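# Move floor cartons from aisle onto the far-end shelf

## Task

Pick up every carton lying on the aisle floor and set each one onto a shelf at the aisle's far end. Each carton must rest directly on the shelf surface (not stacked on another carton), sit flat rather than tilted, and not overhang the shelf edge. A carton counts only if it stays there without the robot holding it at the end. The robot itself must not tip over or finish leaning, or the task fails. Loose objects may occasionally get a brief push from outside.

## Robot and tools

Robot: a Hello Robot Stretch 4, a single-arm mobile manipulator. It has an omni-wheel base (rim within 0.23 m of the base origin), a lift that rides up a mast, a telescoping arm reaching forward from the lift, a three-joint wrist (yaw, pitch, roll) and a two-finger gripper. It stands about 1.6 m tall. There is only one arm, so each joint is named on its own; there are no per-arm lists.

Frames: the base frame has its origin on the floor below the base centre, x ahead, y to the left, z up. hand_pose is reported in this frame and marks a point between the fingers, 0.015 m short of the tips; with all wrist joints at 0 its axes line up with the base axes. Treat the printed hand position as approximate. The odometry frame is where the base frame was when the scene began; base_odometry heading runs -3.142 to 3.142, positive to the left.

execute_actions: argument "actions" is a list holding one action, or empty (empty just reports state and images). Optional "cameras" picks which images come back: any of head_camera, head_left_camera, head_right_camera, wrist_camera, or "all"; omitted or null means all, [] means none; an unknown name rejects the call. An action may contain "base", "joints", or both, plus optional "pace" and "contact_limits"; alternatively it holds only "end_of_arm". All motions in one action begin together and may finish at different moments; no action runs beyond 15 s.
- "base" takes exactly one relative move, measured from where the base last reported itself: {"translate_m": d} straight ahead in metres, forward positive, -2 to 2; {"strafe_m": d} sideways in metres, left positive, -2 to 2; {"rotate_rad": d} spin in place in radians, counter-clockwise (left) positive, -3.2 to 3.2.
- "joints" gives absolute targets by name: lift_m 0 to 1.2 (m); arm_m 0 to 0.55 (m, extension); wrist_yaw_rad -1.134 to 4.276 (0 points ahead, positive turns left, 3.14 is stowed back, beyond 3.4 the arm may block it); wrist_pitch_rad -1.117 to 4.259 (0 level, 1.57 pointing down); wrist_roll_rad -1.117 to 4.259 (0 keeps the fingers level; positive turns clockwise as seen from behind the gripper); gripper_m 0 to 0.08 (finger gap in metres). Done tolerances: lift and arm ±0.004, yaw and roll ±0.02, pitch ±0.05, gripper ±0.002. A joint target past its range is clipped and the result notes it; any other bad value or unknown key rejects the whole call with no motion.
- "pace": "slow", "default", "fast" or "max"; base speed 0.1/0.3/0.4/0.6 m/s and turn 1/2/3/4 rad/s respectively, further capped when the lift is above 0.2 (down to 0.3 m/s and 1 rad/s at 1.2).
- "contact_limits": {"arm_m": v}, v from 0 (gentlest) to 0.75 (firmest), default 0.5; sets how much force the arm may apply before halting.
- {"end_of_arm": "enable_torque"} re-powers any wrist or gripper motor that shut off; it then holds its current position.
A part omitted from an action may still be driving toward its previous target without the status saying so. If a call reports a stop, any later execute_actions, wait or finished_scene calls in that same reply are skipped.

wait: {"seconds": 0 to 10}; commands nothing and returns the same report as an empty action. zoom_image: {"camera", "region": [x0, y0, x1, y1]} in pixels of that camera's latest full image, origin at top-left, region no bigger than 504x504. read_manual: returns URDF licence texts only. finished_scene: {"scene": n} closes that scene for good once the last command has been held, reports success, and moves on; the result must already be achieved and stable.

Results: base_status and joint_status tell how each motion ended: "done"; "off_target" (stopped short, maybe still pushing); "contact_stop_at_<key>" (ran into something; that part then holds, though a lift, arm or wheels so stopped may go slack, a lift sinking under load, a base rolling); "limit_stop_at_<name>", e.g. at_tilt (lean above 6 degrees; lift, arm and wheels go slack and refuse commands until the lean eases) or at_own_body (about to hit itself; moving away still works); "time_out"; "torque_fault" (a wrist or gripper motor went limp; send enable_torque). on_its_own lists what happened without a command; "held at" there is the held target, not the actual position. lidar_m: 12 distances in metres from the base origin, 30-degree sectors starting straight ahead and going counter-clockwise (4th left, 7th behind, 10th right); "-" means nothing seen or closer than 0.25 m; it sees roughly 0.15 m up to robot height and can miss glass, thin legs and things behind. wrist_depth_mm: a 7x7 grid of median depths from 100 to 2000 mm, top-left first. turned_by_wheels vs turned_by_imu differing by over about 0.1 rad suggests a bump or slip. base_tilt is in degrees, forward and right positive, with a fixed bias up to 1.5. motor_effort is percent of maximum, peak in brackets; wheel positive means turning right; a level loaded gripper shifts wrist_pitch effort.

Gripping: command gripper_m below the carton's width; once the fingers touch, they squeeze only slightly further. "off_target" after closing means something is held ("done" usually means empty). Gripper effort staying beyond about 50 from 0 trips a torque fault and may drop the load. A level gripper carrying over about 2.7 kg faults the wrist.

Cameras: head_camera atop the mast looks forward and down (rotate the base to aim it); head_left_camera and head_right_camera are fisheyes aimed more steeply down that also show the base and arm; wrist_camera looks along the fingers, tips near the bottom of its image.

Cautions: to unfold the wrist at the start, send lift_m 0.4 with wrist_yaw_rad 0 together. Avoid pitching up below -0.2 while rolling below -0.4 or above 4 (self-collision). Do not drive or turn with over 1 kg held and arm_m above 0.2, especially fast; avoid steady hard pushes with a raised gripper. Avoid drops, slams and knocking cartons over; release each carton flat and fully on the shelf before moving away.

Each tool is called as name([rows], argument=value, ...), one row to a line, values as JSON.

## Session

execute_actions(actions=[])

Scene clock: 0.00 s.
base_odometry: x=+0.000 y=+0.000 heading=+0.000 (m, m, rad; odometry frame)
turned_by_wheels: +0.000 (rad since the last result)
turned_by_imu: +0.000 (rad since the last result)
base_tilt: forward=+0.3 right=+0.6 (deg)
lidar_m: 1.26 0.84 0.73 0.72 0.94 0.98 1.00 1.25 2.92 1.77 1.16 1.11
base_status: not commanded
joint_positions: lift_m=+0.123 arm_m=+0.002 wrist_yaw_rad=+3.198 wrist_pitch_rad=+0.003 wrist_roll_rad=-0.003 gripper_m=+0.040
joint_status: not commanded
motor_effort: lift_m=+19 arm_m=+0 wrist_yaw_rad=+0 wrist_pitch_rad=-9 wrist_roll_rad=-2 gripper_m=+1 wheel_0=-1 wheel_1=-1 wheel_2=+0 (%)
hand_pose: x=-0.0447 y=+0.0753 z=+0.3006 quat_wxyz=(-0.028, -0.001, -0.002, +1.000) (m; base frame)
wrist_depth_mm: - 135 266 1366 1366 1708 1576 / - 116 137 - 1808 1756 1576 / - 121 152 - 1863 1708 1618 / 138 137 - - 1863 1756 1618 / 1618 1863 1983 1983 1808 1708 1618 / 960 1078 152 1042 1138 1205 1229 / 732 - 154 820 - 866 820
pictures: head_camera, head_left_camera, head_right_camera, wrist_camera
Images, in order (width x height): head_camera 420x560, head_left_camera 420x672, head_right_camera 420x672, wrist_camera 616x392.

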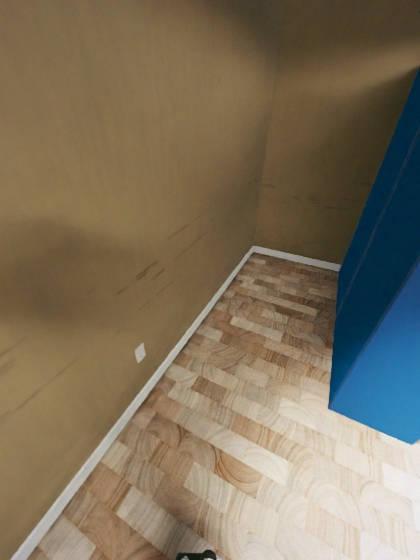

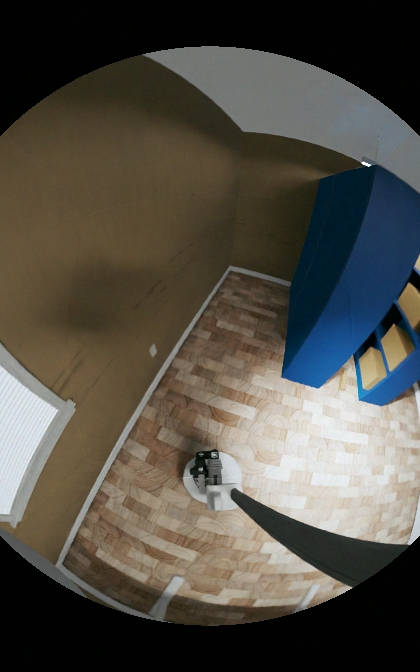

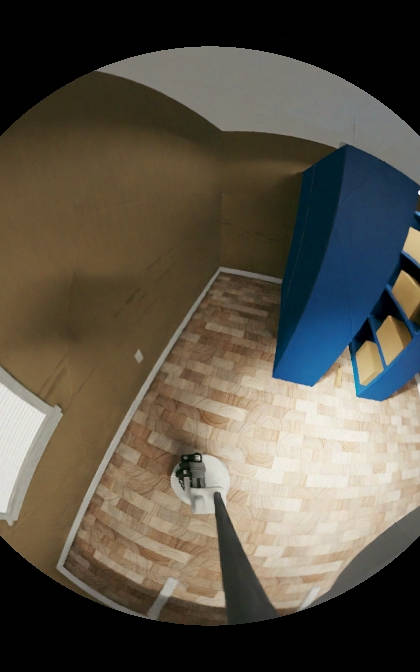

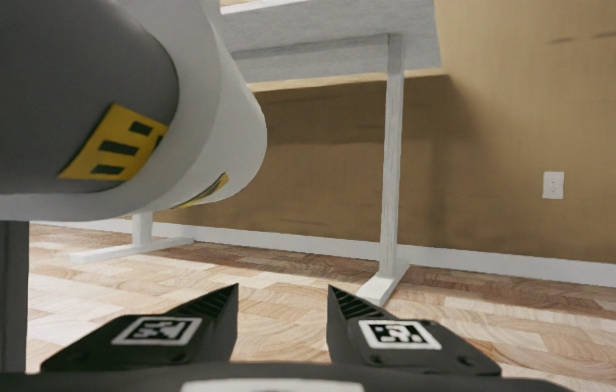

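execute_actions([
  {"base":{"rotate_rad":-0.39},"joints":{"lift_m":0.4,"wrist_yaw_rad":0}},
], cameras=[])

execute_actions([
  {"base":{"strafe_m":-1.0},"joints":{"wrist_pitch_rad":1.0,"gripper_m":0.08}},
])

Scene clock: 11.07 s.
base_odometry: x=+0.000 y=+0.000 heading=-0.389 (m, m, rad; odometry frame)
turned_by_wheels: -0.389 (rad since the last result)
turned_by_imu: -0.395 (rad since the last result)
base_tilt: forward=+0.3 right=+0.6 (deg)
lidar_m: 1.31 1.09 0.80 0.72 0.76 1.08 0.97 1.02 1.42 2.91 1.75 1.11
base_status: done
joint_positions: lift_m=+0.400 arm_m=+0.002 wrist_yaw_rad=+0.000 wrist_pitch_rad=+0.003 wrist_roll_rad=-0.003 gripper_m=+0.040
joint_status: all done
motor_effort: lift_m=+22(23) arm_m=+0(0) wrist_yaw_rad=-1(6) wrist_pitch_rad=-10(9) wrist_roll_rad=-2(2) gripper_m=+2(1) wheel_0=+3(9) wheel_1=+2(2) wheel_2=+3(8) (%)
hand_pose: x=+0.3853 y=-0.0874 z=+0.5773 quat_wxyz=(+1.000, -0.002, +0.002, +0.000) (m; base frame)
wrist_depth_mm: 1366 - - - 917 891 904 / 1366 - - - 904 904 904 / 1397 - - - 904 904 917 / 1397 - - - 891 904 917 / 1366 - - - 891 904 917 / 1366 1863 152 1808 891 917 917 / 1281 - 154 1430 - 917 917
pictures: none
No camera images: the call's "cameras" was empty. Leave "cameras" out to get every camera's image.

Scene clock: 15.73 s.
base_odometry: x=-0.379 y=-0.925 heading=-0.389 (m, m, rad; odometry frame)
turned_by_wheels: +0.000 (rad since the last result)
turned_by_imu: -0.001 (rad since the last result)
base_tilt: forward=+0.3 right=+0.6 (deg)
lidar_m: 1.08 1.12 1.84 1.73 1.41 1.02 0.98 1.02 1.99 1.93 2.03 1.13
base_status: done
joint_positions: lift_m=+0.400 arm_m=+0.002 wrist_yaw_rad=+0.000 wrist_pitch_rad=+1.002 wrist_roll_rad=-0.003 gripper_m=+0.080
joint_status: all done
motor_effort: lift_m=+21(22) arm_m=+0(0) wrist_yaw_rad=-1(2) wrist_pitch_rad=-5(7) wrist_roll_rad=-2(2) gripper_m=+1(1) wheel_0=-1(8) wheel_1=-1(7) wheel_2=+1(5) (%)
hand_pose: x=+0.2872 y=-0.0874 z=+0.3989 quat_wxyz=(+0.877, -0.002, +0.480, +0.001) (m; base frame)
wrist_depth_mm: 854 854 891 904 917 904 917 / 750 778 788 809 820 831 854 / 683 699 715 723 741 750 759 / 627 640 647 661 668 683 691 / 580 585 591 603 615 621 634 / 539 139 544 554 170 574 585 / - 116 521 521 139 - 549
pictures: head_camera, head_left_camera, head_right_camera, wrist_camera
camera_calibration (this result's frames):
wrist_camera: T_world_to_cam=[[-0.0031865, -0.997708, 0.067593, -0.124919], [-0.86069, -0.0316769, -0.508143, 0.495652], [0.50912, -0.0597958, -0.858616, 0.343927], [0, 0, 0, 1]] pos_world=[0.251104, -0.0883661, 0.555607]
Images, in order (width x height): head_camera 420x560, head_left_camera 420x672, head_right_camera 420x672, wrist_camera 616x392.

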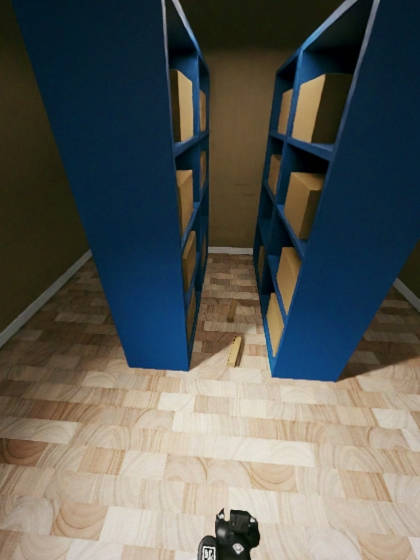

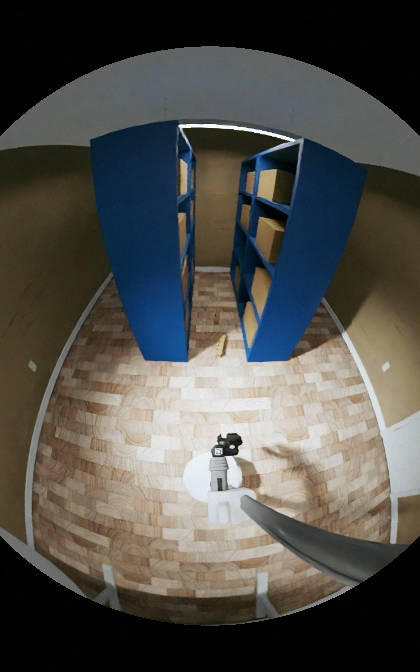

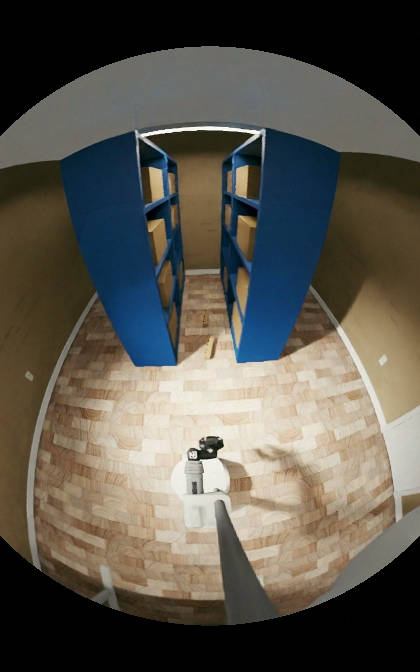

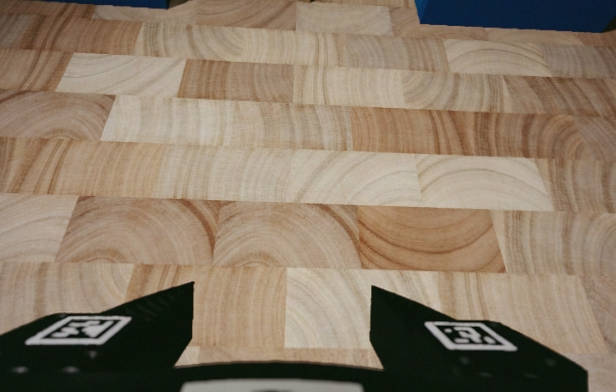

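execute_actions([
  {"base":{"strafe_m":-0.125}},
], cameras=[])

execute_actions([
  {"base":{"translate_m":0.7}},
])

zoom_image(camera="head_camera", region=[100,200,340,520])

Scene clock: 25.10 s.
base_odometry: x=-0.427 y=-1.041 heading=-0.389 (m, m, rad; odometry frame)
turned_by_wheels: +0.000 (rad since the last result)
turned_by_imu: -0.001 (rad since the last result)
base_tilt: forward=+0.3 right=+0.6 (deg)
lidar_m: 1.08 1.11 1.95 1.86 1.40 1.04 0.98 1.01 1.86 1.79 1.90 1.10
base_status: done
joint_positions: lift_m=+0.400 arm_m=+0.002 wrist_yaw_rad=+0.000 wrist_pitch_rad=+1.002 wrist_roll_rad=-0.003 gripper_m=+0.080
joint_status: not commanded
motor_effort: lift_m=+21(21) arm_m=+0(0) wrist_yaw_rad=-1(0) wrist_pitch_rad=-4(6) wrist_roll_rad=-2(2) gripper_m=+2(2) wheel_0=+1(8) wheel_1=+1(6) wheel_2=+1(1) (%)
hand_pose: x=+0.2872 y=-0.0874 z=+0.3989 quat_wxyz=(+0.877, -0.002, +0.480, +0.001) (m; base frame)
wrist_depth_mm: 854 854 891 904 904 931 931 / 750 768 778 809 820 842 854 / 691 699 707 732 741 759 759 / 627 640 647 654 668 676 683 / 585 580 597 609 615 621 634 / 539 139 549 559 171 574 585 / - 116 521 525 139 - 549
pictures: none
No camera images: the call's "cameras" was empty. Leave "cameras" out to get every camera's image.

Scene clock: 28.90 s.
base_odometry: x=+0.221 y=-1.306 heading=-0.389 (m, m, rad; odometry frame)
turned_by_wheels: +0.000 (rad since the last result)
turned_by_imu: -0.004 (rad since the last result)
base_tilt: forward=+0.3 right=+0.5 (deg)
lidar_m: 1.06 0.49 0.54 1.88 1.98 1.78 2.04 2.59 1.88 1.80 0.50 0.46
base_status: done
joint_positions: lift_m=+0.400 arm_m=+0.002 wrist_yaw_rad=+0.000 wrist_pitch_rad=+1.002 wrist_roll_rad=-0.003 gripper_m=+0.080
joint_status: not commanded
motor_effort: lift_m=+21(21) arm_m=+0(0) wrist_yaw_rad=-1(0) wrist_pitch_rad=-6(5) wrist_roll_rad=-2(2) gripper_m=+2(3) wheel_0=+0(5) wheel_1=+1(6) wheel_2=+0(11) (%)
hand_pose: x=+0.2872 y=-0.0874 z=+0.3989 quat_wxyz=(+0.877, -0.002, +0.480, +0.001) (m; base frame)
wrist_depth_mm: 683 854 842 904 759 407 362 / 661 768 788 798 707 404 340 / 654 699 699 715 661 430 272 / 621 640 609 661 647 484 273 / 580 591 569 597 591 377 345 / 535 139 549 559 170 469 517 / - 116 517 525 139 - 549
pictures: head_camera, head_left_camera, head_right_camera, wrist_camera
camera_calibration (this result's frames):
wrist_camera: T_world_to_cam=[[-0.00320718, -0.997708, 0.067593, -0.124915], [-0.860698, -0.0316582, -0.50813, 0.495646], [0.509105, -0.0598069, -0.858624, 0.343934], [0, 0, 0, 1]] pos_world=[0.251102, -0.0883678, 0.555606]
Images, in order (width x height): head_camera 420x560, head_left_camera 420x672, head_right_camera 420x672, wrist_camera 616x392.

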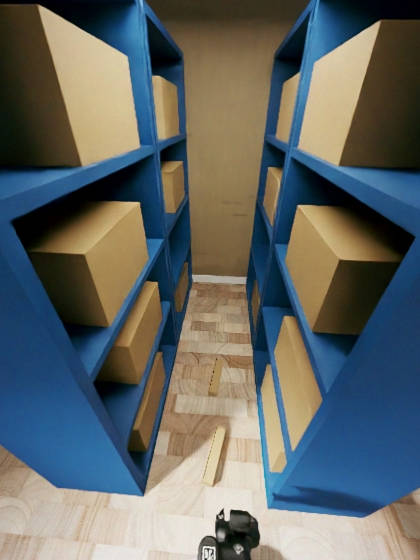

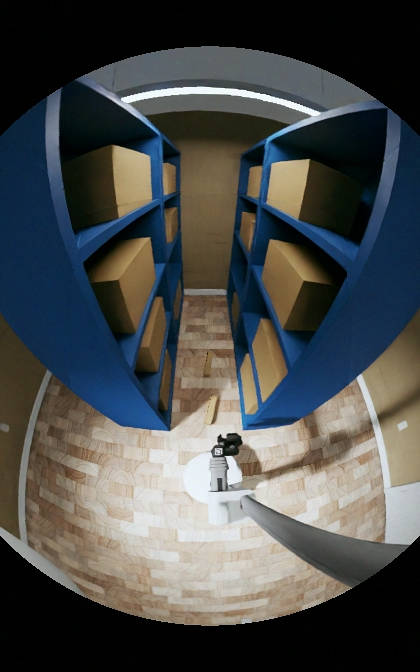

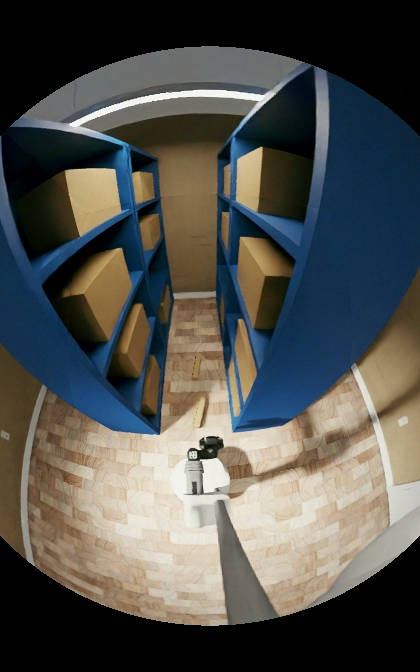

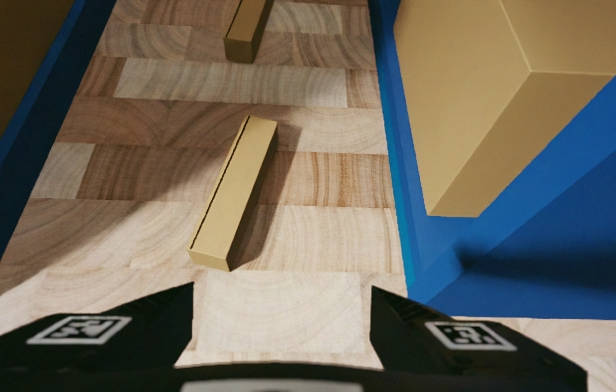

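Region (100, 200, 340, 520) of head_camera's 420x560 image, scaled by 1.575, with more detail than that image has; it fills the left 378 columns of this view, and the rest is white.

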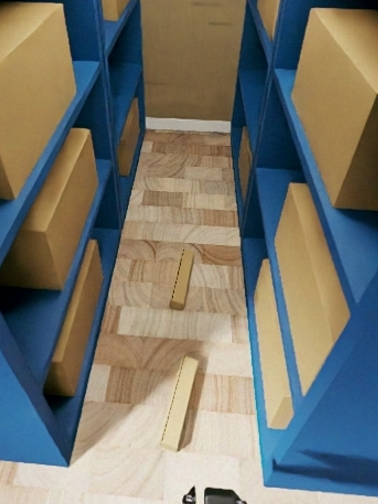

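execute_actions([
  {"joints":{"wrist_pitch_rad":1.57,"wrist_yaw_rad":1.34,"wrist_roll_rad":1.56,"arm_m":0.317,"lift_m":0.2}},
], cameras=["wrist_camera","head_camera"])

Scene clock: 48.67 s.
base_odometry: x=+0.221 y=-1.306 heading=-0.389 (m, m, rad; odometry frame)
turned_by_wheels: +0.000 (rad since the last result)
turned_by_imu: -0.001 (rad since the last result)
base_tilt: forward=+0.3 right=+0.5 (deg)
lidar_m: 1.04 0.49 0.54 1.89 1.97 1.78 2.04 2.59 1.88 1.82 0.52 0.44
base_status: not commanded
joint_positions: lift_m=+0.200 arm_m=+0.315 wrist_yaw_rad=+1.340 wrist_pitch_rad=+1.570 wrist_roll_rad=+1.560 gripper_m=+0.080
joint_status: all done
motor_effort: lift_m=+17(19) arm_m=+9(8) wrist_yaw_rad=+0(6) wrist_pitch_rad=+0(5) wrist_roll_rad=+0(3) gripper_m=+1(2) wheel_0=+1(1) wheel_1=+1(1) wheel_2=+0(0) (%)
hand_pose: x=+0.5714 y=-0.0198 z=+0.1658 quat_wxyz=(+0.703, +0.078, +0.703, -0.077) (m; base frame)
wrist_depth_mm: 303 307 309 314 317 320 310 / 303 307 307 314 317 322 324 / 306 310 310 258 320 324 327 / 307 309 314 259 320 325 327 / 309 312 315 319 324 327 330 / 309 139 260 320 170 329 332 / - 116 262 322 138 - 334
pictures: head_camera, wrist_camera
camera_calibration (this result's frames):
wrist_camera: T_world_to_cam=[[-0.188037, -0.980463, 0.0577468, 0.066786], [-0.981079, 0.190265, 0.0358139, 0.606959], [-0.0461014, -0.0499198, -0.997689, 0.34359], [0, 0, 0, 1]] pos_world=[0.623873, -0.0328498, 0.317202]
Images, in order (width x height): head_camera 420x560, wrist_camera 616x392.

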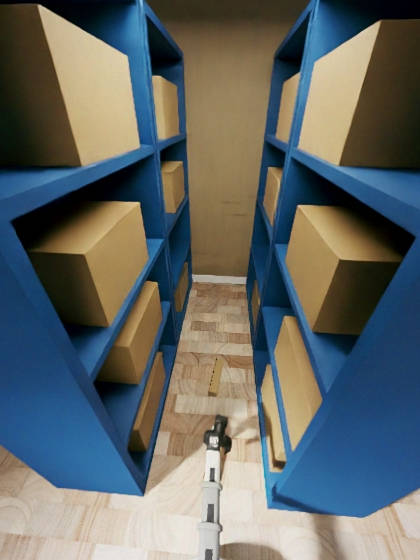

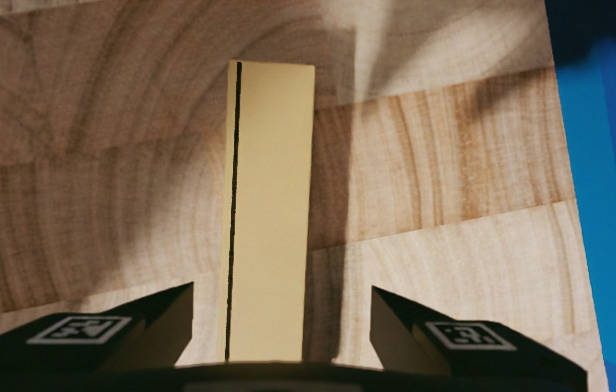

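execute_actions([
  {"base":{"strafe_m":0.01},"joints":{"wrist_roll_rad":1.6,"lift_m":0.12}},
], cameras=["wrist_camera"])

Scene clock: 56.70 s.
base_odometry: x=+0.225 y=-1.297 heading=-0.389 (m, m, rad; odometry frame)
turned_by_wheels: +0.000 (rad since the last result)
turned_by_imu: -0.001 (rad since the last result)
base_tilt: forward=+0.3 right=+0.6 (deg)
lidar_m: 1.13 0.48 0.53 1.88 1.96 1.80 2.02 2.57 1.90 1.81 0.51 0.45
base_status: done
joint_positions: lift_m=+0.120 arm_m=+0.315 wrist_yaw_rad=+1.340 wrist_pitch_rad=+1.570 wrist_roll_rad=+1.600 gripper_m=+0.080
joint_status: all done
motor_effort: lift_m=+17(17) arm_m=+9(9) wrist_yaw_rad=-1(1) wrist_pitch_rad=-1(1) wrist_roll_rad=-1(5) gripper_m=+3(3) wheel_0=-1(5) wheel_1=+0(10) wheel_2=+0(1) (%)
hand_pose: x=+0.5714 y=-0.0198 z=+0.0858 quat_wxyz=(+0.701, +0.092, +0.701, -0.091) (m; base frame)
wrist_depth_mm: 227 228 175 177 236 239 241 / 228 229 176 178 237 241 242 / 229 230 177 179 238 241 243 / 229 232 179 179 240 242 245 / 230 233 179 180 242 243 246 / 230 139 180 181 170 245 247 / - 117 181 182 138 - 249
pictures: wrist_camera
camera_calibration (this result's frames):
wrist_camera: T_world_to_cam=[[-0.226929, -0.972198, 0.057746, 0.0938069], [-0.972723, 0.229181, 0.0358505, 0.60582], [-0.0480881, -0.0480354, -0.997687, 0.26495], [0, 0, 0, 1]] pos_world=[0.623324, -0.0349168, 0.237202]
Images, in order (width x height): wrist_camera 616x392.

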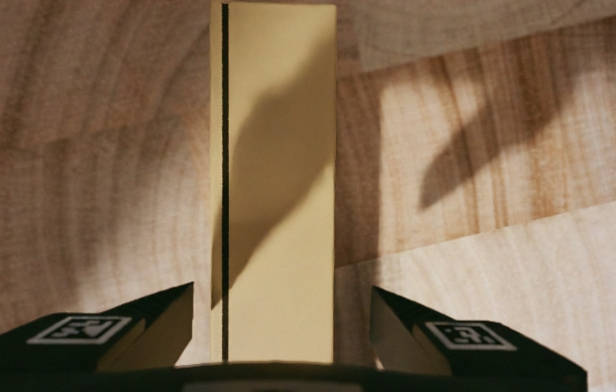

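execute_actions([
  {"base":{"strafe_m":0.004},"joints":{"lift_m":0.065},"pace":"slow"},
], cameras=[])

execute_actions([
  {"joints":{"gripper_m":0.03}},
], cameras=[])

execute_actions([
  {"joints":{"lift_m":0.2,"arm_m":0.15},"base":{"translate_m":-0.3}},
], cameras=["wrist_camera","head_left_camera"])

Scene clock: 63.40 s.
base_odometry: x=+0.226 y=-1.294 heading=-0.389 (m, m, rad; odometry frame)
turned_by_wheels: +0.000 (rad since the last result)
turned_by_imu: -0.001 (rad since the last result)
base_tilt: forward=+0.3 right=+0.6 (deg)
lidar_m: 1.13 0.49 0.51 1.88 1.96 1.79 2.03 2.60 1.92 1.83 0.53 0.46
base_status: done
joint_positions: lift_m=+0.065 arm_m=+0.315 wrist_yaw_rad=+1.340 wrist_pitch_rad=+1.570 wrist_roll_rad=+1.600 gripper_m=+0.080
joint_status: all done
motor_effort: lift_m=+16(16) arm_m=+9(9) wrist_yaw_rad=+0(0) wrist_pitch_rad=-1(1) wrist_roll_rad=+0(1) gripper_m=+2(1) wheel_0=-3(1) wheel_1=+3(3) wheel_2=+0(1) (%)
hand_pose: x=+0.5714 y=-0.0198 z=+0.0308 quat_wxyz=(+0.701, +0.092, +0.701, -0.091) (m; base frame)
wrist_depth_mm: 173 175 121 123 181 183 185 / 174 176 122 123 182 184 186 / 175 177 122 123 182 185 186 / 176 177 123 124 183 185 187 / 177 178 124 125 185 186 188 / 177 139 124 125 149 187 190 / - 116 124 126 128 - -
pictures: none
No camera images: the call's "cameras" was empty. Leave "cameras" out to get every camera's image.

Scene clock: 64.40 s.
base_odometry: x=+0.226 y=-1.294 heading=-0.389 (m, m, rad; odometry frame)
turned_by_wheels: +0.000 (rad since the last result)
turned_by_imu: +0.000 (rad since the last result)
base_tilt: forward=+0.3 right=+0.5 (deg)
lidar_m: 1.14 0.47 0.53 1.86 1.98 1.79 2.02 2.61 1.91 1.83 0.51 0.45
base_status: not commanded
joint_positions: lift_m=+0.065 arm_m=+0.315 wrist_yaw_rad=+1.340 wrist_pitch_rad=+1.570 wrist_roll_rad=+1.600 gripper_m=+0.059
joint_status: gripper_m off_target (ended at +0.059, target +0.030)
on_its_own: gripper_m is held at +0.053, not at your +0.030, by its contact guard: the fingers met something
motor_effort: lift_m=+16(16) arm_m=+9(9) wrist_yaw_rad=+0(1) wrist_pitch_rad=-2(0) wrist_roll_rad=-1(1) gripper_m=-40(45) wheel_0=-3(3) wheel_1=+3(3) wheel_2=+0(0) (%)
hand_pose: x=+0.5714 y=-0.0198 z=+0.0308 quat_wxyz=(+0.701, +0.092, +0.701, -0.091) (m; base frame)
wrist_depth_mm: 173 175 121 122 181 183 184 / 174 176 122 123 182 183 185 / 175 177 122 124 182 185 186 / 175 177 123 124 183 186 187 / 176 178 124 125 185 187 189 / 177 178 124 125 140 187 189 / - - 124 126 125 - 191
pictures: none
No camera images: the call's "cameras" was empty. Leave "cameras" out to get every camera's image.

Scene clock: 66.87 s.
base_odometry: x=-0.051 y=-1.180 heading=-0.389 (m, m, rad; odometry frame)
turned_by_wheels: +0.000 (rad since the last result)
turned_by_imu: +0.001 (rad since the last result)
base_tilt: forward=+0.3 right=+0.5 (deg)
lidar_m: 0.28 0.74 0.95 1.88 1.92 1.45 1.40 2.26 1.89 1.84 0.94 0.72
base_status: done
joint_positions: lift_m=+0.200 arm_m=+0.152 wrist_yaw_rad=+1.340 wrist_pitch_rad=+1.570 wrist_roll_rad=+1.600 gripper_m=+0.059
joint_status: all done
on_its_own: gripper_m is held at +0.053, not at your +0.030, by its contact guard: the fingers met something
motor_effort: lift_m=+22(24) arm_m=-9(10) wrist_yaw_rad=-1(1) wrist_pitch_rad=+0(0) wrist_roll_rad=-1(1) gripper_m=-40(40) wheel_0=-1(5) wheel_1=-2(8) wheel_2=+1(11) (%)
hand_pose: x=+0.4076 y=-0.0198 z=+0.1653 quat_wxyz=(+0.701, +0.092, +0.701, -0.091) (m; base frame)
wrist_depth_mm: 303 306 121 122 317 320 324 / 303 309 121 123 319 322 325 / 306 309 122 124 320 324 329 / 307 312 123 124 322 327 329 / 309 312 123 125 324 327 330 / 310 314 124 125 140 329 330 / - - 124 125 125 - 334
pictures: head_left_camera, wrist_camera
camera_calibration (this result's frames):
wrist_camera: T_world_to_cam=[[-0.227014, -0.972176, 0.0577837, 0.052071], [-0.972703, 0.229267, 0.0358506, 0.443655], [-0.048101, -0.0480678, -0.997685, 0.336427], [0, 0, 0, 1]] pos_world=[0.459548, -0.0349222, 0.316734]
Images, in order (width x height): head_left_camera 420x672, wrist_camera 616x392.

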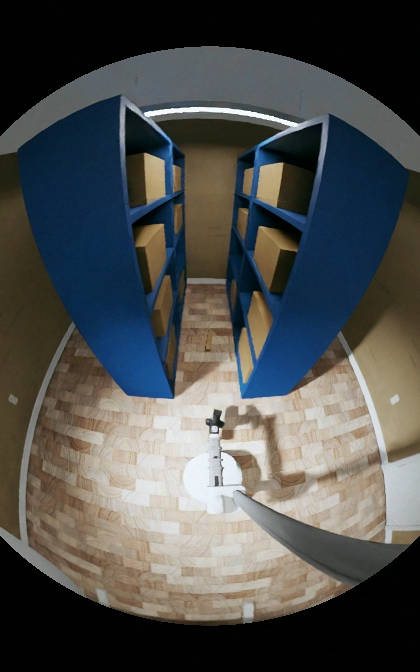

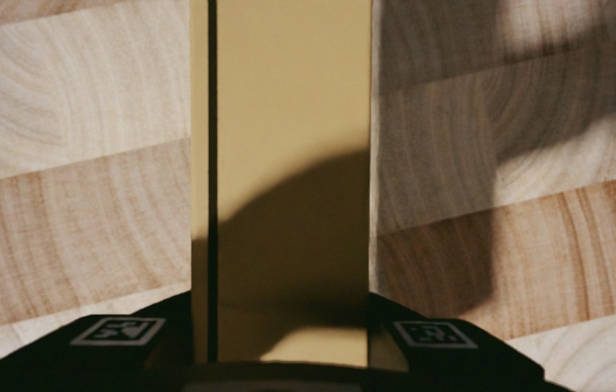

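execute_actions([
  {"joints":{"wrist_roll_rad":2.91},"base":{"rotate_rad":1.57},"pace":"slow"},
], cameras=[])

execute_actions([
  {"joints":{"lift_m":0.068,"arm_m":0.2},"pace":"slow"},
], cameras=[])

execute_actions([
  {"joints":{"gripper_m":0.08}},
], cameras=[])

execute_actions([
  {"joints":{"lift_m":0.2}},
], cameras=[])

execute_actions([
  {"joints":{"wrist_roll_rad":1.5},"base":{"rotate_rad":-1.57}},
], cameras=[])

execute_actions([
  {"base":{"translate_m":0.85}},
])

Scene clock: 78.20 s.
base_odometry: x=-0.052 y=-1.180 heading=+1.180 (m, m, rad; odometry frame)
turned_by_wheels: +1.569 (rad since the last result)
turned_by_imu: +1.584 (rad since the last result)
base_tilt: forward=+0.4 right=+0.6 (deg)
lidar_m: 0.36 1.95 1.43 1.39 2.27 1.90 1.83 0.93 0.72 1.16 0.74 0.38
base_status: done
joint_positions: lift_m=+0.200 arm_m=+0.152 wrist_yaw_rad=+1.340 wrist_pitch_rad=+1.570 wrist_roll_rad=+2.910 gripper_m=+0.059
joint_status: all done
on_its_own: gripper_m is held at +0.053, not at your +0.030, by its contact guard: the fingers met something
motor_effort: lift_m=+22(22) arm_m=-9(9) wrist_yaw_rad=+0(0) wrist_pitch_rad=+0(1) wrist_roll_rad=-1(1) gripper_m=-40(41) wheel_0=-2(7) wheel_1=-3(5) wheel_2=-4(6) (%)
hand_pose: x=+0.4077 y=-0.0198 z=+0.1653 quat_wxyz=(+0.500, +0.500, +0.501, -0.499) (m; base frame)
wrist_depth_mm: 303 306 121 122 317 324 325 / 304 307 122 123 320 325 327 / 304 309 122 123 322 325 329 / 307 312 123 124 320 327 294 / 309 312 123 125 325 329 287 / 309 310 124 125 140 330 332 / - - 124 126 125 - 293
pictures: none
No camera images: the call's "cameras" was empty. Leave "cameras" out to get every camera's image.

Scene clock: 80.10 s.
base_odometry: x=-0.052 y=-1.180 heading=+1.180 (m, m, rad; odometry frame)
turned_by_wheels: +0.000 (rad since the last result)
turned_by_imu: -0.001 (rad since the last result)
base_tilt: forward=+0.2 right=+0.5 (deg)
lidar_m: 1.87 1.94 1.44 1.37 2.29 1.89 1.83 0.92 0.70 1.15 0.74 0.96
base_status: not commanded
joint_positions: lift_m=+0.068 arm_m=+0.198 wrist_yaw_rad=+1.340 wrist_pitch_rad=+1.570 wrist_roll_rad=+2.910 gripper_m=+0.059
joint_status: all done
on_its_own: gripper_m is held at +0.053, not at your +0.030, by its contact guard: the fingers met something
motor_effort: lift_m=+17(21) arm_m=+9(9) wrist_yaw_rad=-1(1) wrist_pitch_rad=-1(0) wrist_roll_rad=+0(1) gripper_m=-39(38) wheel_0=-2(2) wheel_1=-3(3) wheel_2=-3(4) (%)
hand_pose: x=+0.4544 y=-0.0198 z=+0.0338 quat_wxyz=(+0.500, +0.500, +0.501, -0.499) (m; base frame)
wrist_depth_mm: 176 179 121 122 185 187 190 / 177 179 122 123 186 189 190 / 177 180 122 123 187 189 191 / 178 180 123 124 188 190 192 / 179 181 124 125 188 191 193 / 180 181 124 125 140 192 193 / - - 124 126 125 - 195
pictures: none
No camera images: the call's "cameras" was empty. Leave "cameras" out to get every camera's image.

Scene clock: 81.03 s.
base_odometry: x=-0.052 y=-1.180 heading=+1.180 (m, m, rad; odometry frame)
turned_by_wheels: +0.000 (rad since the last result)
turned_by_imu: +0.000 (rad since the last result)
base_tilt: forward=+0.3 right=+0.6 (deg)
lidar_m: 1.87 1.93 1.45 1.37 2.30 1.90 1.83 0.94 0.72 1.16 0.73 0.96
base_status: not commanded
joint_positions: lift_m=+0.068 arm_m=+0.198 wrist_yaw_rad=+1.340 wrist_pitch_rad=+1.570 wrist_roll_rad=+2.910 gripper_m=+0.080
joint_status: all done
motor_effort: lift_m=+16(16) arm_m=+9(9) wrist_yaw_rad=+0(2) wrist_pitch_rad=+0(1) wrist_roll_rad=-1(0) gripper_m=+2(40) wheel_0=-2(2) wheel_1=-3(3) wheel_2=-3(3) (%)
hand_pose: x=+0.4544 y=-0.0198 z=+0.0338 quat_wxyz=(+0.500, +0.500, +0.501, -0.499) (m; base frame)
wrist_depth_mm: 177 179 125 126 185 188 190 / 177 180 126 127 186 189 190 / 178 180 126 127 187 190 191 / 179 181 126 128 188 190 192 / 179 181 127 129 189 191 193 / 179 139 128 129 148 192 194 / - 116 128 129 131 - -
pictures: none
No camera images: the call's "cameras" was empty. Leave "cameras" out to get every camera's image.

Scene clock: 82.63 s.
base_odometry: x=-0.052 y=-1.180 heading=+1.180 (m, m, rad; odometry frame)
turned_by_wheels: +0.000 (rad since the last result)
turned_by_imu: +0.000 (rad since the last result)
base_tilt: forward=+0.3 right=+0.5 (deg)
lidar_m: 1.86 1.92 1.44 1.37 2.28 1.90 1.84 0.94 0.72 1.15 0.71 0.98
base_status: not commanded
joint_positions: lift_m=+0.200 arm_m=+0.198 wrist_yaw_rad=+1.340 wrist_pitch_rad=+1.570 wrist_roll_rad=+2.910 gripper_m=+0.080
joint_status: all done
motor_effort: lift_m=+22(23) arm_m=+9(9) wrist_yaw_rad=-2(1) wrist_pitch_rad=+0(0) wrist_roll_rad=-1(1) gripper_m=+1(1) wheel_0=-2(2) wheel_1=-3(3) wheel_2=-3(3) (%)
hand_pose: x=+0.4544 y=-0.0198 z=+0.1653 quat_wxyz=(+0.500, +0.500, +0.501, -0.499) (m; base frame)
wrist_depth_mm: 303 306 310 314 319 324 325 / 303 309 312 259 319 324 329 / 304 309 310 259 320 325 329 / 306 310 314 260 322 327 330 / 307 312 315 262 325 330 332 / 309 139 317 263 170 329 332 / - 117 317 263 138 - 334
pictures: none
No camera images: the call's "cameras" was empty. Leave "cameras" out to get every camera's image.

Scene clock: 84.70 s.
base_odometry: x=-0.052 y=-1.180 heading=-0.390 (m, m, rad; odometry frame)
turned_by_wheels: -1.570 (rad since the last result)
turned_by_imu: -1.586 (rad since the last result)
base_tilt: forward=+0.3 right=+0.6 (deg)
lidar_m: 1.13 0.73 0.95 1.87 1.94 1.46 1.41 2.27 1.89 1.82 0.95 0.72
base_status: done
joint_positions: lift_m=+0.200 arm_m=+0.199 wrist_yaw_rad=+1.340 wrist_pitch_rad=+1.570 wrist_roll_rad=+1.500 gripper_m=+0.080
joint_status: all done
motor_effort: lift_m=+21(22) arm_m=+9(9) wrist_yaw_rad=+0(2) wrist_pitch_rad=-2(0) wrist_roll_rad=-3(2) gripper_m=+0(1) wheel_0=+2(8) wheel_1=-1(13) wheel_2=+2(10) (%)
hand_pose: x=+0.4545 y=-0.0198 z=+0.1653 quat_wxyz=(+0.705, +0.057, +0.705, -0.056) (m; base frame)
wrist_depth_mm: 304 306 310 314 317 320 324 / 304 307 310 314 317 322 325 / 306 309 312 315 322 324 327 / 307 309 315 319 322 325 327 / 307 312 315 320 322 327 330 / 309 139 319 322 170 327 330 / - 117 317 322 139 - 334
pictures: none
No camera images: the call's "cameras" was empty. Leave "cameras" out to get every camera's image.

Scene clock: 89.03 s.
base_odometry: x=+0.735 y=-1.503 heading=-0.390 (m, m, rad; odometry frame)
turned_by_wheels: +0.000 (rad since the last result)
turned_by_imu: -0.005 (rad since the last result)
base_tilt: forward=+0.2 right=+0.6 (deg)
lidar_m: 1.13 0.44 0.31 0.29 0.31 2.47 2.57 2.88 0.27 0.25 0.27 0.39
base_status: done
joint_positions: lift_m=+0.200 arm_m=+0.199 wrist_yaw_rad=+1.340 wrist_pitch_rad=+1.570 wrist_roll_rad=+1.500 gripper_m=+0.080
joint_status: not commanded
motor_effort: lift_m=+22(22) arm_m=+9(8) wrist_yaw_rad=-1(0) wrist_pitch_rad=-1(1) wrist_roll_rad=-3(3) gripper_m=+1(4) wheel_0=+2(9) wheel_1=+1(4) wheel_2=+0(12) (%)
hand_pose: x=+0.4545 y=-0.0198 z=+0.1654 quat_wxyz=(+0.705, +0.057, +0.705, -0.056) (m; base frame)
wrist_depth_mm: 304 307 307 315 317 320 324 / 303 309 255 314 319 320 327 / 304 310 257 317 320 324 325 / 307 310 259 319 322 327 329 / 309 312 260 319 322 325 330 / 309 139 260 322 171 329 330 / - 116 262 320 139 - 332
pictures: head_camera, head_left_camera, head_right_camera, wrist_camera
camera_calibration (this result's frames):
wrist_camera: T_world_to_cam=[[-0.12961, -0.989873, 0.0578989, 0.0180418], [-0.99063, 0.131802, 0.0357745, 0.495511], [-0.0430434, -0.0527197, -0.997681, 0.336339], [0, 0, 0, 1]] pos_world=[0.507684, -0.0297186, 0.316788]
Images, in order (width x height): head_camera 420x560, head_left_camera 420x672, head_right_camera 420x672, wrist_camera 616x392.

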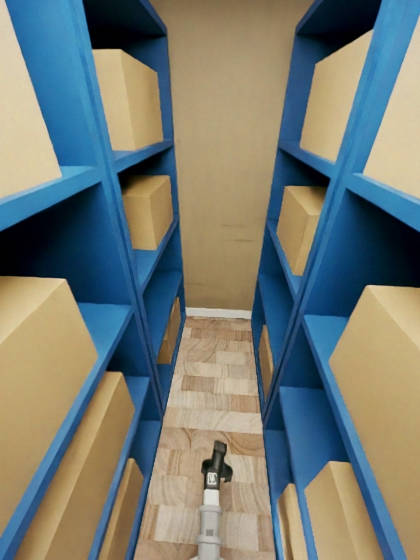

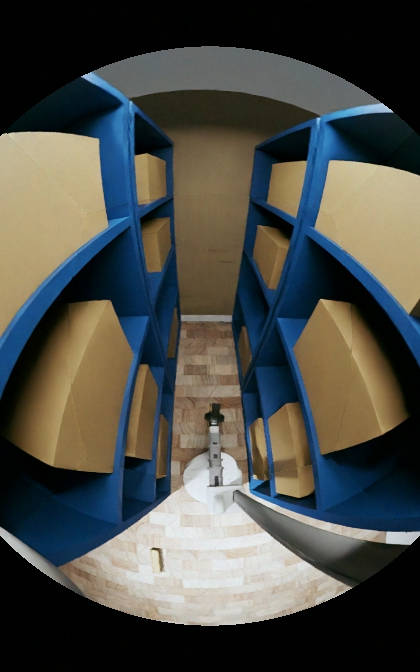

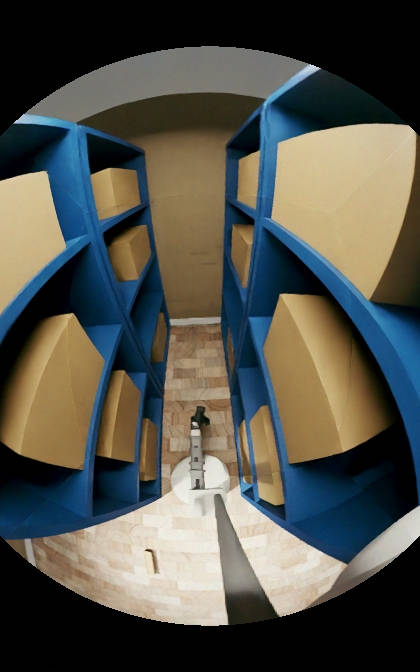

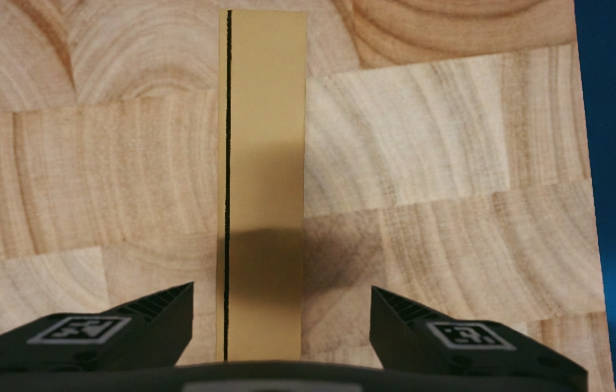

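execute_actions([
  {"base":{"strafe_m":0.02},"joints":{"wrist_yaw_rad":1.23,"wrist_roll_rad":1.41,"arm_m":0.238,"lift_m":0.12}},
], cameras=["wrist_camera"])

Scene clock: 97.53 s.
base_odometry: x=+0.742 y=-1.484 heading=-0.390 (m, m, rad; odometry frame)
turned_by_wheels: +0.000 (rad since the last result)
turned_by_imu: -0.001 (rad since the last result)
base_tilt: forward=+0.3 right=+0.6 (deg)
lidar_m: 1.14 0.40 0.28 0.27 0.29 2.47 3.07 2.68 0.28 0.28 0.29 0.43
base_status: done
joint_positions: lift_m=+0.120 arm_m=+0.236 wrist_yaw_rad=+1.230 wrist_pitch_rad=+1.570 wrist_roll_rad=+1.410 gripper_m=+0.080
joint_status: all done
motor_effort: lift_m=+17(20) arm_m=+9(9) wrist_yaw_rad=-1(6) wrist_pitch_rad=-1(1) wrist_roll_rad=-3(4) gripper_m=+2(1) wheel_0=+0(9) wheel_1=-2(5) wheel_2=+0(1) (%)
hand_pose: x=+0.4897 y=-0.0291 z=+0.0858 quat_wxyz=(+0.704, +0.064, +0.704, -0.063) (m; base frame)
wrist_depth_mm: 226 229 176 178 236 238 242 / 228 230 177 178 237 240 242 / 229 230 178 179 239 242 243 / 229 232 179 180 239 243 246 / 231 233 179 181 242 244 247 / 231 139 180 182 170 245 248 / - 117 180 182 139 - 249
pictures: wrist_camera
camera_calibration (this result's frames):
wrist_camera: T_world_to_cam=[[-0.149078, -0.987126, 0.05795, 0.0277016], [-0.987845, 0.151283, 0.035714, 0.533631], [-0.0440211, -0.0519215, -0.99768, 0.258475], [0, 0, 0, 1]] pos_world=[0.542653, -0.0399638, 0.237212]
Images, in order (width x height): wrist_camera 616x392.

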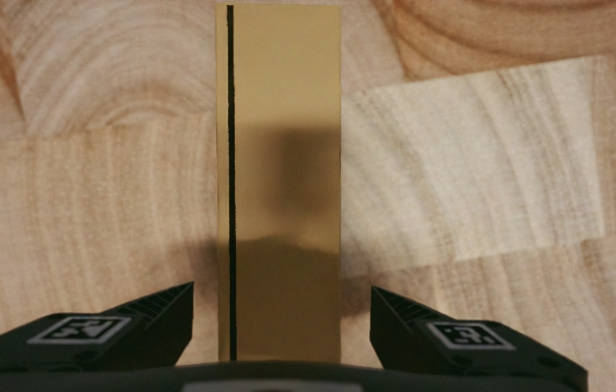

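execute_actions([
  {"joints":{"lift_m":0.065},"pace":"slow"},
], cameras=[])

execute_actions([
  {"joints":{"gripper_m":0.03}},
], cameras=[])

execute_actions([
  {"joints":{"lift_m":0.6,"arm_m":0.0,"wrist_roll_rad":1.23},"base":{"rotate_rad":0.02}},
], cameras=[])

execute_actions([
  {"base":{"translate_m":0.5},"pace":"slow"},
])

Scene clock: 104.27 s.
base_odometry: x=+0.742 y=-1.484 heading=-0.390 (m, m, rad; odometry frame)
turned_by_wheels: +0.000 (rad since the last result)
turned_by_imu: -0.001 (rad since the last result)
base_tilt: forward=+0.3 right=+0.6 (deg)
lidar_m: 1.14 0.41 0.29 0.27 0.30 2.46 3.06 2.68 0.29 0.27 0.30 0.42
base_status: not commanded
joint_positions: lift_m=+0.065 arm_m=+0.236 wrist_yaw_rad=+1.230 wrist_pitch_rad=+1.570 wrist_roll_rad=+1.410 gripper_m=+0.080
joint_status: all done
motor_effort: lift_m=+16(15) arm_m=+9(9) wrist_yaw_rad=-1(1) wrist_pitch_rad=-2(0) wrist_roll_rad=-3(3) gripper_m=+0(1) wheel_0=-1(1) wheel_1=-3(2) wheel_2=+0(0) (%)
hand_pose: x=+0.4897 y=-0.0291 z=+0.0308 quat_wxyz=(+0.704, +0.064, +0.704, -0.063) (m; base frame)
wrist_depth_mm: 174 175 121 123 181 183 185 / 174 176 122 123 182 184 186 / 175 177 123 124 182 185 187 / 176 178 123 124 184 186 188 / 176 179 124 125 185 187 189 / 177 139 124 126 149 187 190 / - 116 125 126 129 - -
pictures: none
No camera images: the call's "cameras" was empty. Leave "cameras" out to get every camera's image.

Scene clock: 105.27 s.
base_odometry: x=+0.742 y=-1.484 heading=-0.390 (m, m, rad; odometry frame)
turned_by_wheels: +0.000 (rad since the last result)
turned_by_imu: +0.000 (rad since the last result)
base_tilt: forward=+0.3 right=+0.5 (deg)
lidar_m: 1.12 0.41 0.30 0.27 0.29 2.45 3.07 2.67 0.29 0.27 0.30 0.40
base_status: not commanded
joint_positions: lift_m=+0.065 arm_m=+0.236 wrist_yaw_rad=+1.230 wrist_pitch_rad=+1.570 wrist_roll_rad=+1.410 gripper_m=+0.059
joint_status: gripper_m off_target (ended at +0.059, target +0.030)
on_its_own: gripper_m is held at +0.054, not at your +0.030, by its contact guard: the fingers met something
motor_effort: lift_m=+16(16) arm_m=+9(9) wrist_yaw_rad=-2(1) wrist_pitch_rad=+0(1) wrist_roll_rad=-3(3) gripper_m=-41(46) wheel_0=+0(1) wheel_1=-3(2) wheel_2=+0(0) (%)
hand_pose: x=+0.4897 y=-0.0291 z=+0.0308 quat_wxyz=(+0.704, +0.064, +0.704, -0.063) (m; base frame)
wrist_depth_mm: 173 175 122 123 181 183 185 / 174 176 122 123 182 185 186 / 175 177 123 124 183 185 187 / 176 178 123 124 184 186 187 / 177 179 124 125 185 187 189 / 177 178 124 126 140 187 189 / - - 124 126 126 - 190
pictures: none
No camera images: the call's "cameras" was empty. Leave "cameras" out to get every camera's image.

Scene clock: 108.33 s.
base_odometry: x=+0.742 y=-1.484 heading=-0.369 (m, m, rad; odometry frame)
turned_by_wheels: +0.020 (rad since the last result)
turned_by_imu: +0.020 (rad since the last result)
base_tilt: forward=+0.4 right=+0.6 (deg)
lidar_m: 1.05 0.39 0.29 0.28 0.29 2.41 3.08 2.67 0.30 0.27 0.30 0.44
base_status: done
joint_positions: lift_m=+0.600 arm_m=+0.003 wrist_yaw_rad=+1.230 wrist_pitch_rad=+1.570 wrist_roll_rad=+1.230 gripper_m=+0.059
joint_status: all done
joint sent to its limit — the command would take arm_m past its lower limit, so that joint was sent only as far as its limit.
on_its_own: gripper_m is held at +0.054, not at your +0.030, by its contact guard: the fingers met something
motor_effort: lift_m=+22(24) arm_m=-9(21) wrist_yaw_rad=-1(5) wrist_pitch_rad=+0(15) wrist_roll_rad=-2(6) gripper_m=-39(41) wheel_0=+1(6) wheel_1=+2(1) wheel_2=+2(4) (%)
hand_pose: x=+0.2567 y=-0.0290 z=+0.5653 quat_wxyz=(+0.707, +0.000, +0.707, +0.000) (m; base frame)
wrist_depth_mm: - - - - - - - / - - - - - - 668 / 492 - - - - - 424 / 530 - - - - 544 421 / 544 683 - - - 585 415 / 530 647 - - 116 544 413 / - - 115 122 113 - 399
pictures: none
No camera images: the call's "cameras" was empty. Leave "cameras" out to get every camera's image.

Scene clock: 114.60 s.
base_odometry: x=+1.209 y=-1.664 heading=-0.370 (m, m, rad; odometry frame)
turned_by_wheels: +0.000 (rad since the last result)
turned_by_imu: -0.004 (rad since the last result)
base_tilt: forward=+0.3 right=+0.6 (deg)
lidar_m: 0.99 0.36 0.28 0.25 0.27 0.41 3.63 0.44 0.31 0.28 0.31 0.45
base_status: done
joint_positions: lift_m=+0.600 arm_m=+0.003 wrist_yaw_rad=+1.230 wrist_pitch_rad=+1.570 wrist_roll_rad=+1.230 gripper_m=+0.059
joint_status: not commanded
on_its_own: gripper_m is held at +0.054, not at your +0.030, by its contact guard: the fingers met something
motor_effort: lift_m=+22(22) arm_m=-9(9) wrist_yaw_rad=-1(0) wrist_pitch_rad=+0(1) wrist_roll_rad=-2(3) gripper_m=-37(38) wheel_0=+2(3) wheel_1=+1(3) wheel_2=-4(8) (%)
hand_pose: x=+0.2567 y=-0.0290 z=+0.5653 quat_wxyz=(+0.707, +0.000, +0.707, +0.000) (m; base frame)
wrist_depth_mm: - - - - - - - / - - - - - - 424 / 627 - - - - - 439 / 539 - - - - 574 445 / 544 661 - - - 634 424 / 627 634 - - 116 668 683 / - - 115 122 113 - 676
pictures: head_camera, head_left_camera, head_right_camera, wrist_camera
camera_calibration (this result's frames):
wrist_camera: T_world_to_cam=[[0.0302306, -0.997873, 0.0577475, -0.0810002], [-0.998972, -0.0282097, 0.0354962, 0.284053], [-0.0337916, -0.0587611, -0.9977, 0.723812], [0, 0, 0, 1]] pos_world=[0.310668, -0.0302829, 0.716742]
Images, in order (width x height): head_camera 420x560, head_left_camera 420x672, head_right_camera 420x672, wrist_camera 616x392.

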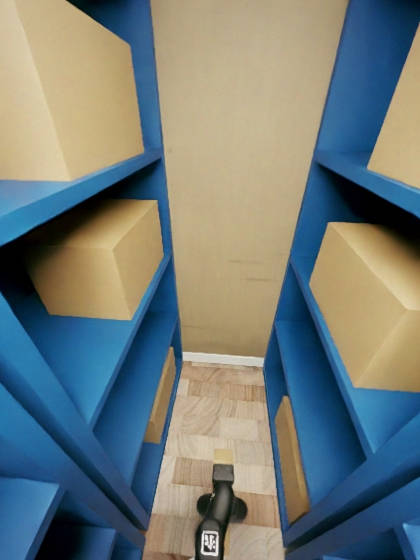

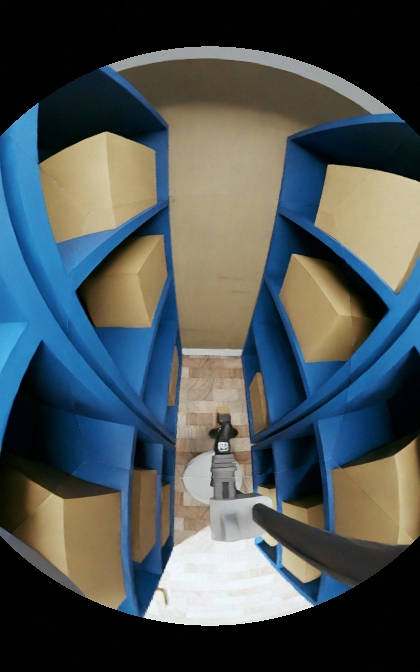

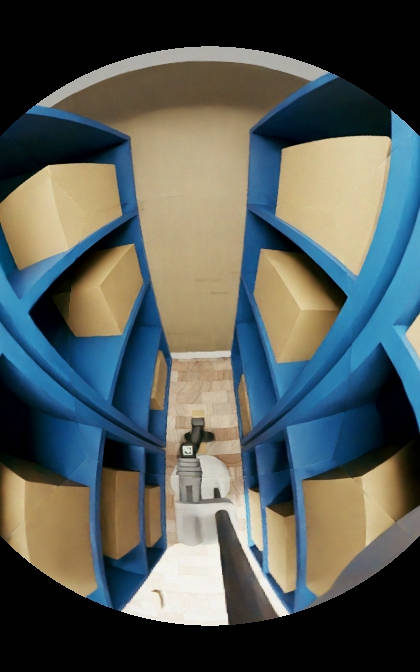

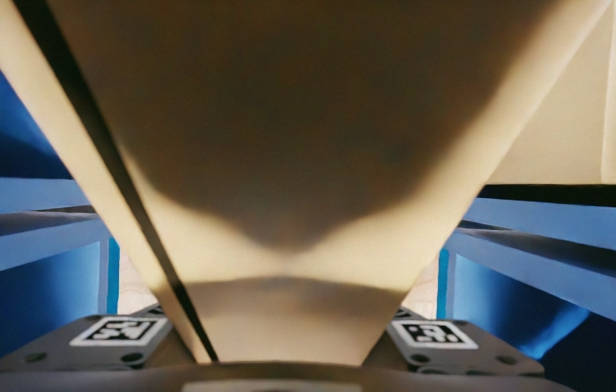

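execute_actions([
  {"joints":{"lift_m":0.22,"arm_m":0.2},"base":{"rotate_rad":-0.025}},
], cameras=[])

execute_actions([
  {"joints":{"lift_m":0.1,"arm_m":0.27},"pace":"slow"},
], cameras=["wrist_camera","head_right_camera"])

Scene clock: 126.30 s.
base_odometry: x=+1.209 y=-1.664 heading=-0.394 (m, m, rad; odometry frame)
turned_by_wheels: -0.025 (rad since the last result)
turned_by_imu: -0.027 (rad since the last result)
base_tilt: forward=+0.3 right=+0.6 (deg)
lidar_m: 1.11 0.40 0.29 0.25 0.28 0.36 3.63 0.44 0.30 0.28 0.31 0.42
base_status: done
joint_positions: lift_m=+0.220 arm_m=+0.198 wrist_yaw_rad=+1.230 wrist_pitch_rad=+1.570 wrist_roll_rad=+1.230 gripper_m=+0.059
joint_status: all done
on_its_own: gripper_m is held at +0.054, not at your +0.030, by its contact guard: the fingers met something
motor_effort: lift_m=+17(20) arm_m=+9(9) wrist_yaw_rad=+0(1) wrist_pitch_rad=-1(0) wrist_roll_rad=-2(2) gripper_m=-37(37) wheel_0=+1(5) wheel_1=+0(6) wheel_2=+1(2) (%)
hand_pose: x=+0.4517 y=-0.0291 z=+0.1858 quat_wxyz=(+0.707, +0.000, +0.707, +0.000) (m; base frame)
wrist_depth_mm: - - - - - - - / - - - - - - 345 / 325 - - - - - 347 / 327 - - - - 347 349 / 329 332 - - - 347 353 / 330 332 - - 116 349 353 / - - 115 122 113 - 355
pictures: none
No camera images: the call's "cameras" was empty. Leave "cameras" out to get every camera's image.

Scene clock: 128.27 s.
base_odometry: x=+1.209 y=-1.664 heading=-0.394 (m, m, rad; odometry frame)
turned_by_wheels: +0.000 (rad since the last result)
turned_by_imu: -0.001 (rad since the last result)
base_tilt: forward=+0.3 right=+0.6 (deg)
lidar_m: 1.14 0.40 0.28 0.25 0.28 0.40 3.62 0.44 0.31 0.28 0.30 0.43
base_status: not commanded
joint_positions: lift_m=+0.100 arm_m=+0.268 wrist_yaw_rad=+1.230 wrist_pitch_rad=+1.571 wrist_roll_rad=+1.230 gripper_m=+0.059
joint_status: all done
on_its_own: gripper_m is held at +0.054, not at your +0.030, by its contact guard: the fingers met something
motor_effort: lift_m=+14(16) arm_m=+10(10) wrist_yaw_rad=-1(3) wrist_pitch_rad=-1(5) wrist_roll_rad=-2(3) gripper_m=-38(38) wheel_0=+1(1) wheel_1=+0(1) wheel_2=+0(1) (%)
hand_pose: x=+0.5216 y=-0.0292 z=+0.0660 quat_wxyz=(+0.707, +0.000, +0.707, +0.000) (m; base frame)
wrist_depth_mm: 208 210 - - 218 219 222 / 208 211 - - 219 221 223 / 210 212 - - 220 221 224 / 211 213 104 105 220 222 225 / 212 214 111 112 221 224 226 / 213 213 119 120 123 224 228 / - - 125 127 125 - 228
pictures: head_right_camera, wrist_camera
camera_calibration (this result's frames):
wrist_camera: T_world_to_cam=[[0.0302032, -0.997829, 0.0585228, -0.0603794], [-0.998963, -0.0281381, 0.0357964, 0.566388], [-0.034072, -0.0595432, -0.997644, 0.234691], [0, 0, 0, 1]] pos_world=[0.57562, -0.030337, 0.217397]
Images, in order (width x height): head_right_camera 420x672, wrist_camera 616x392.

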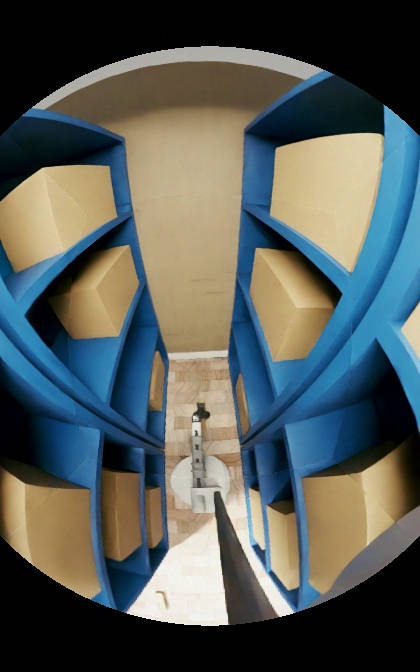

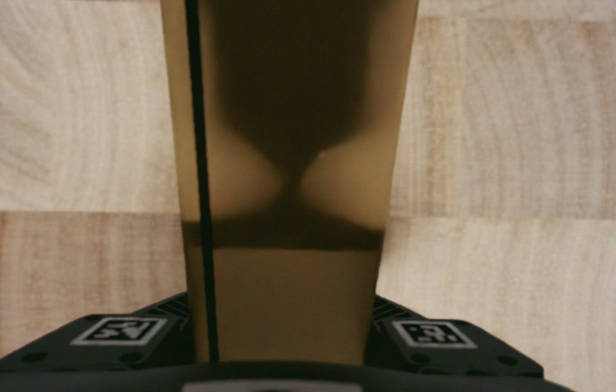

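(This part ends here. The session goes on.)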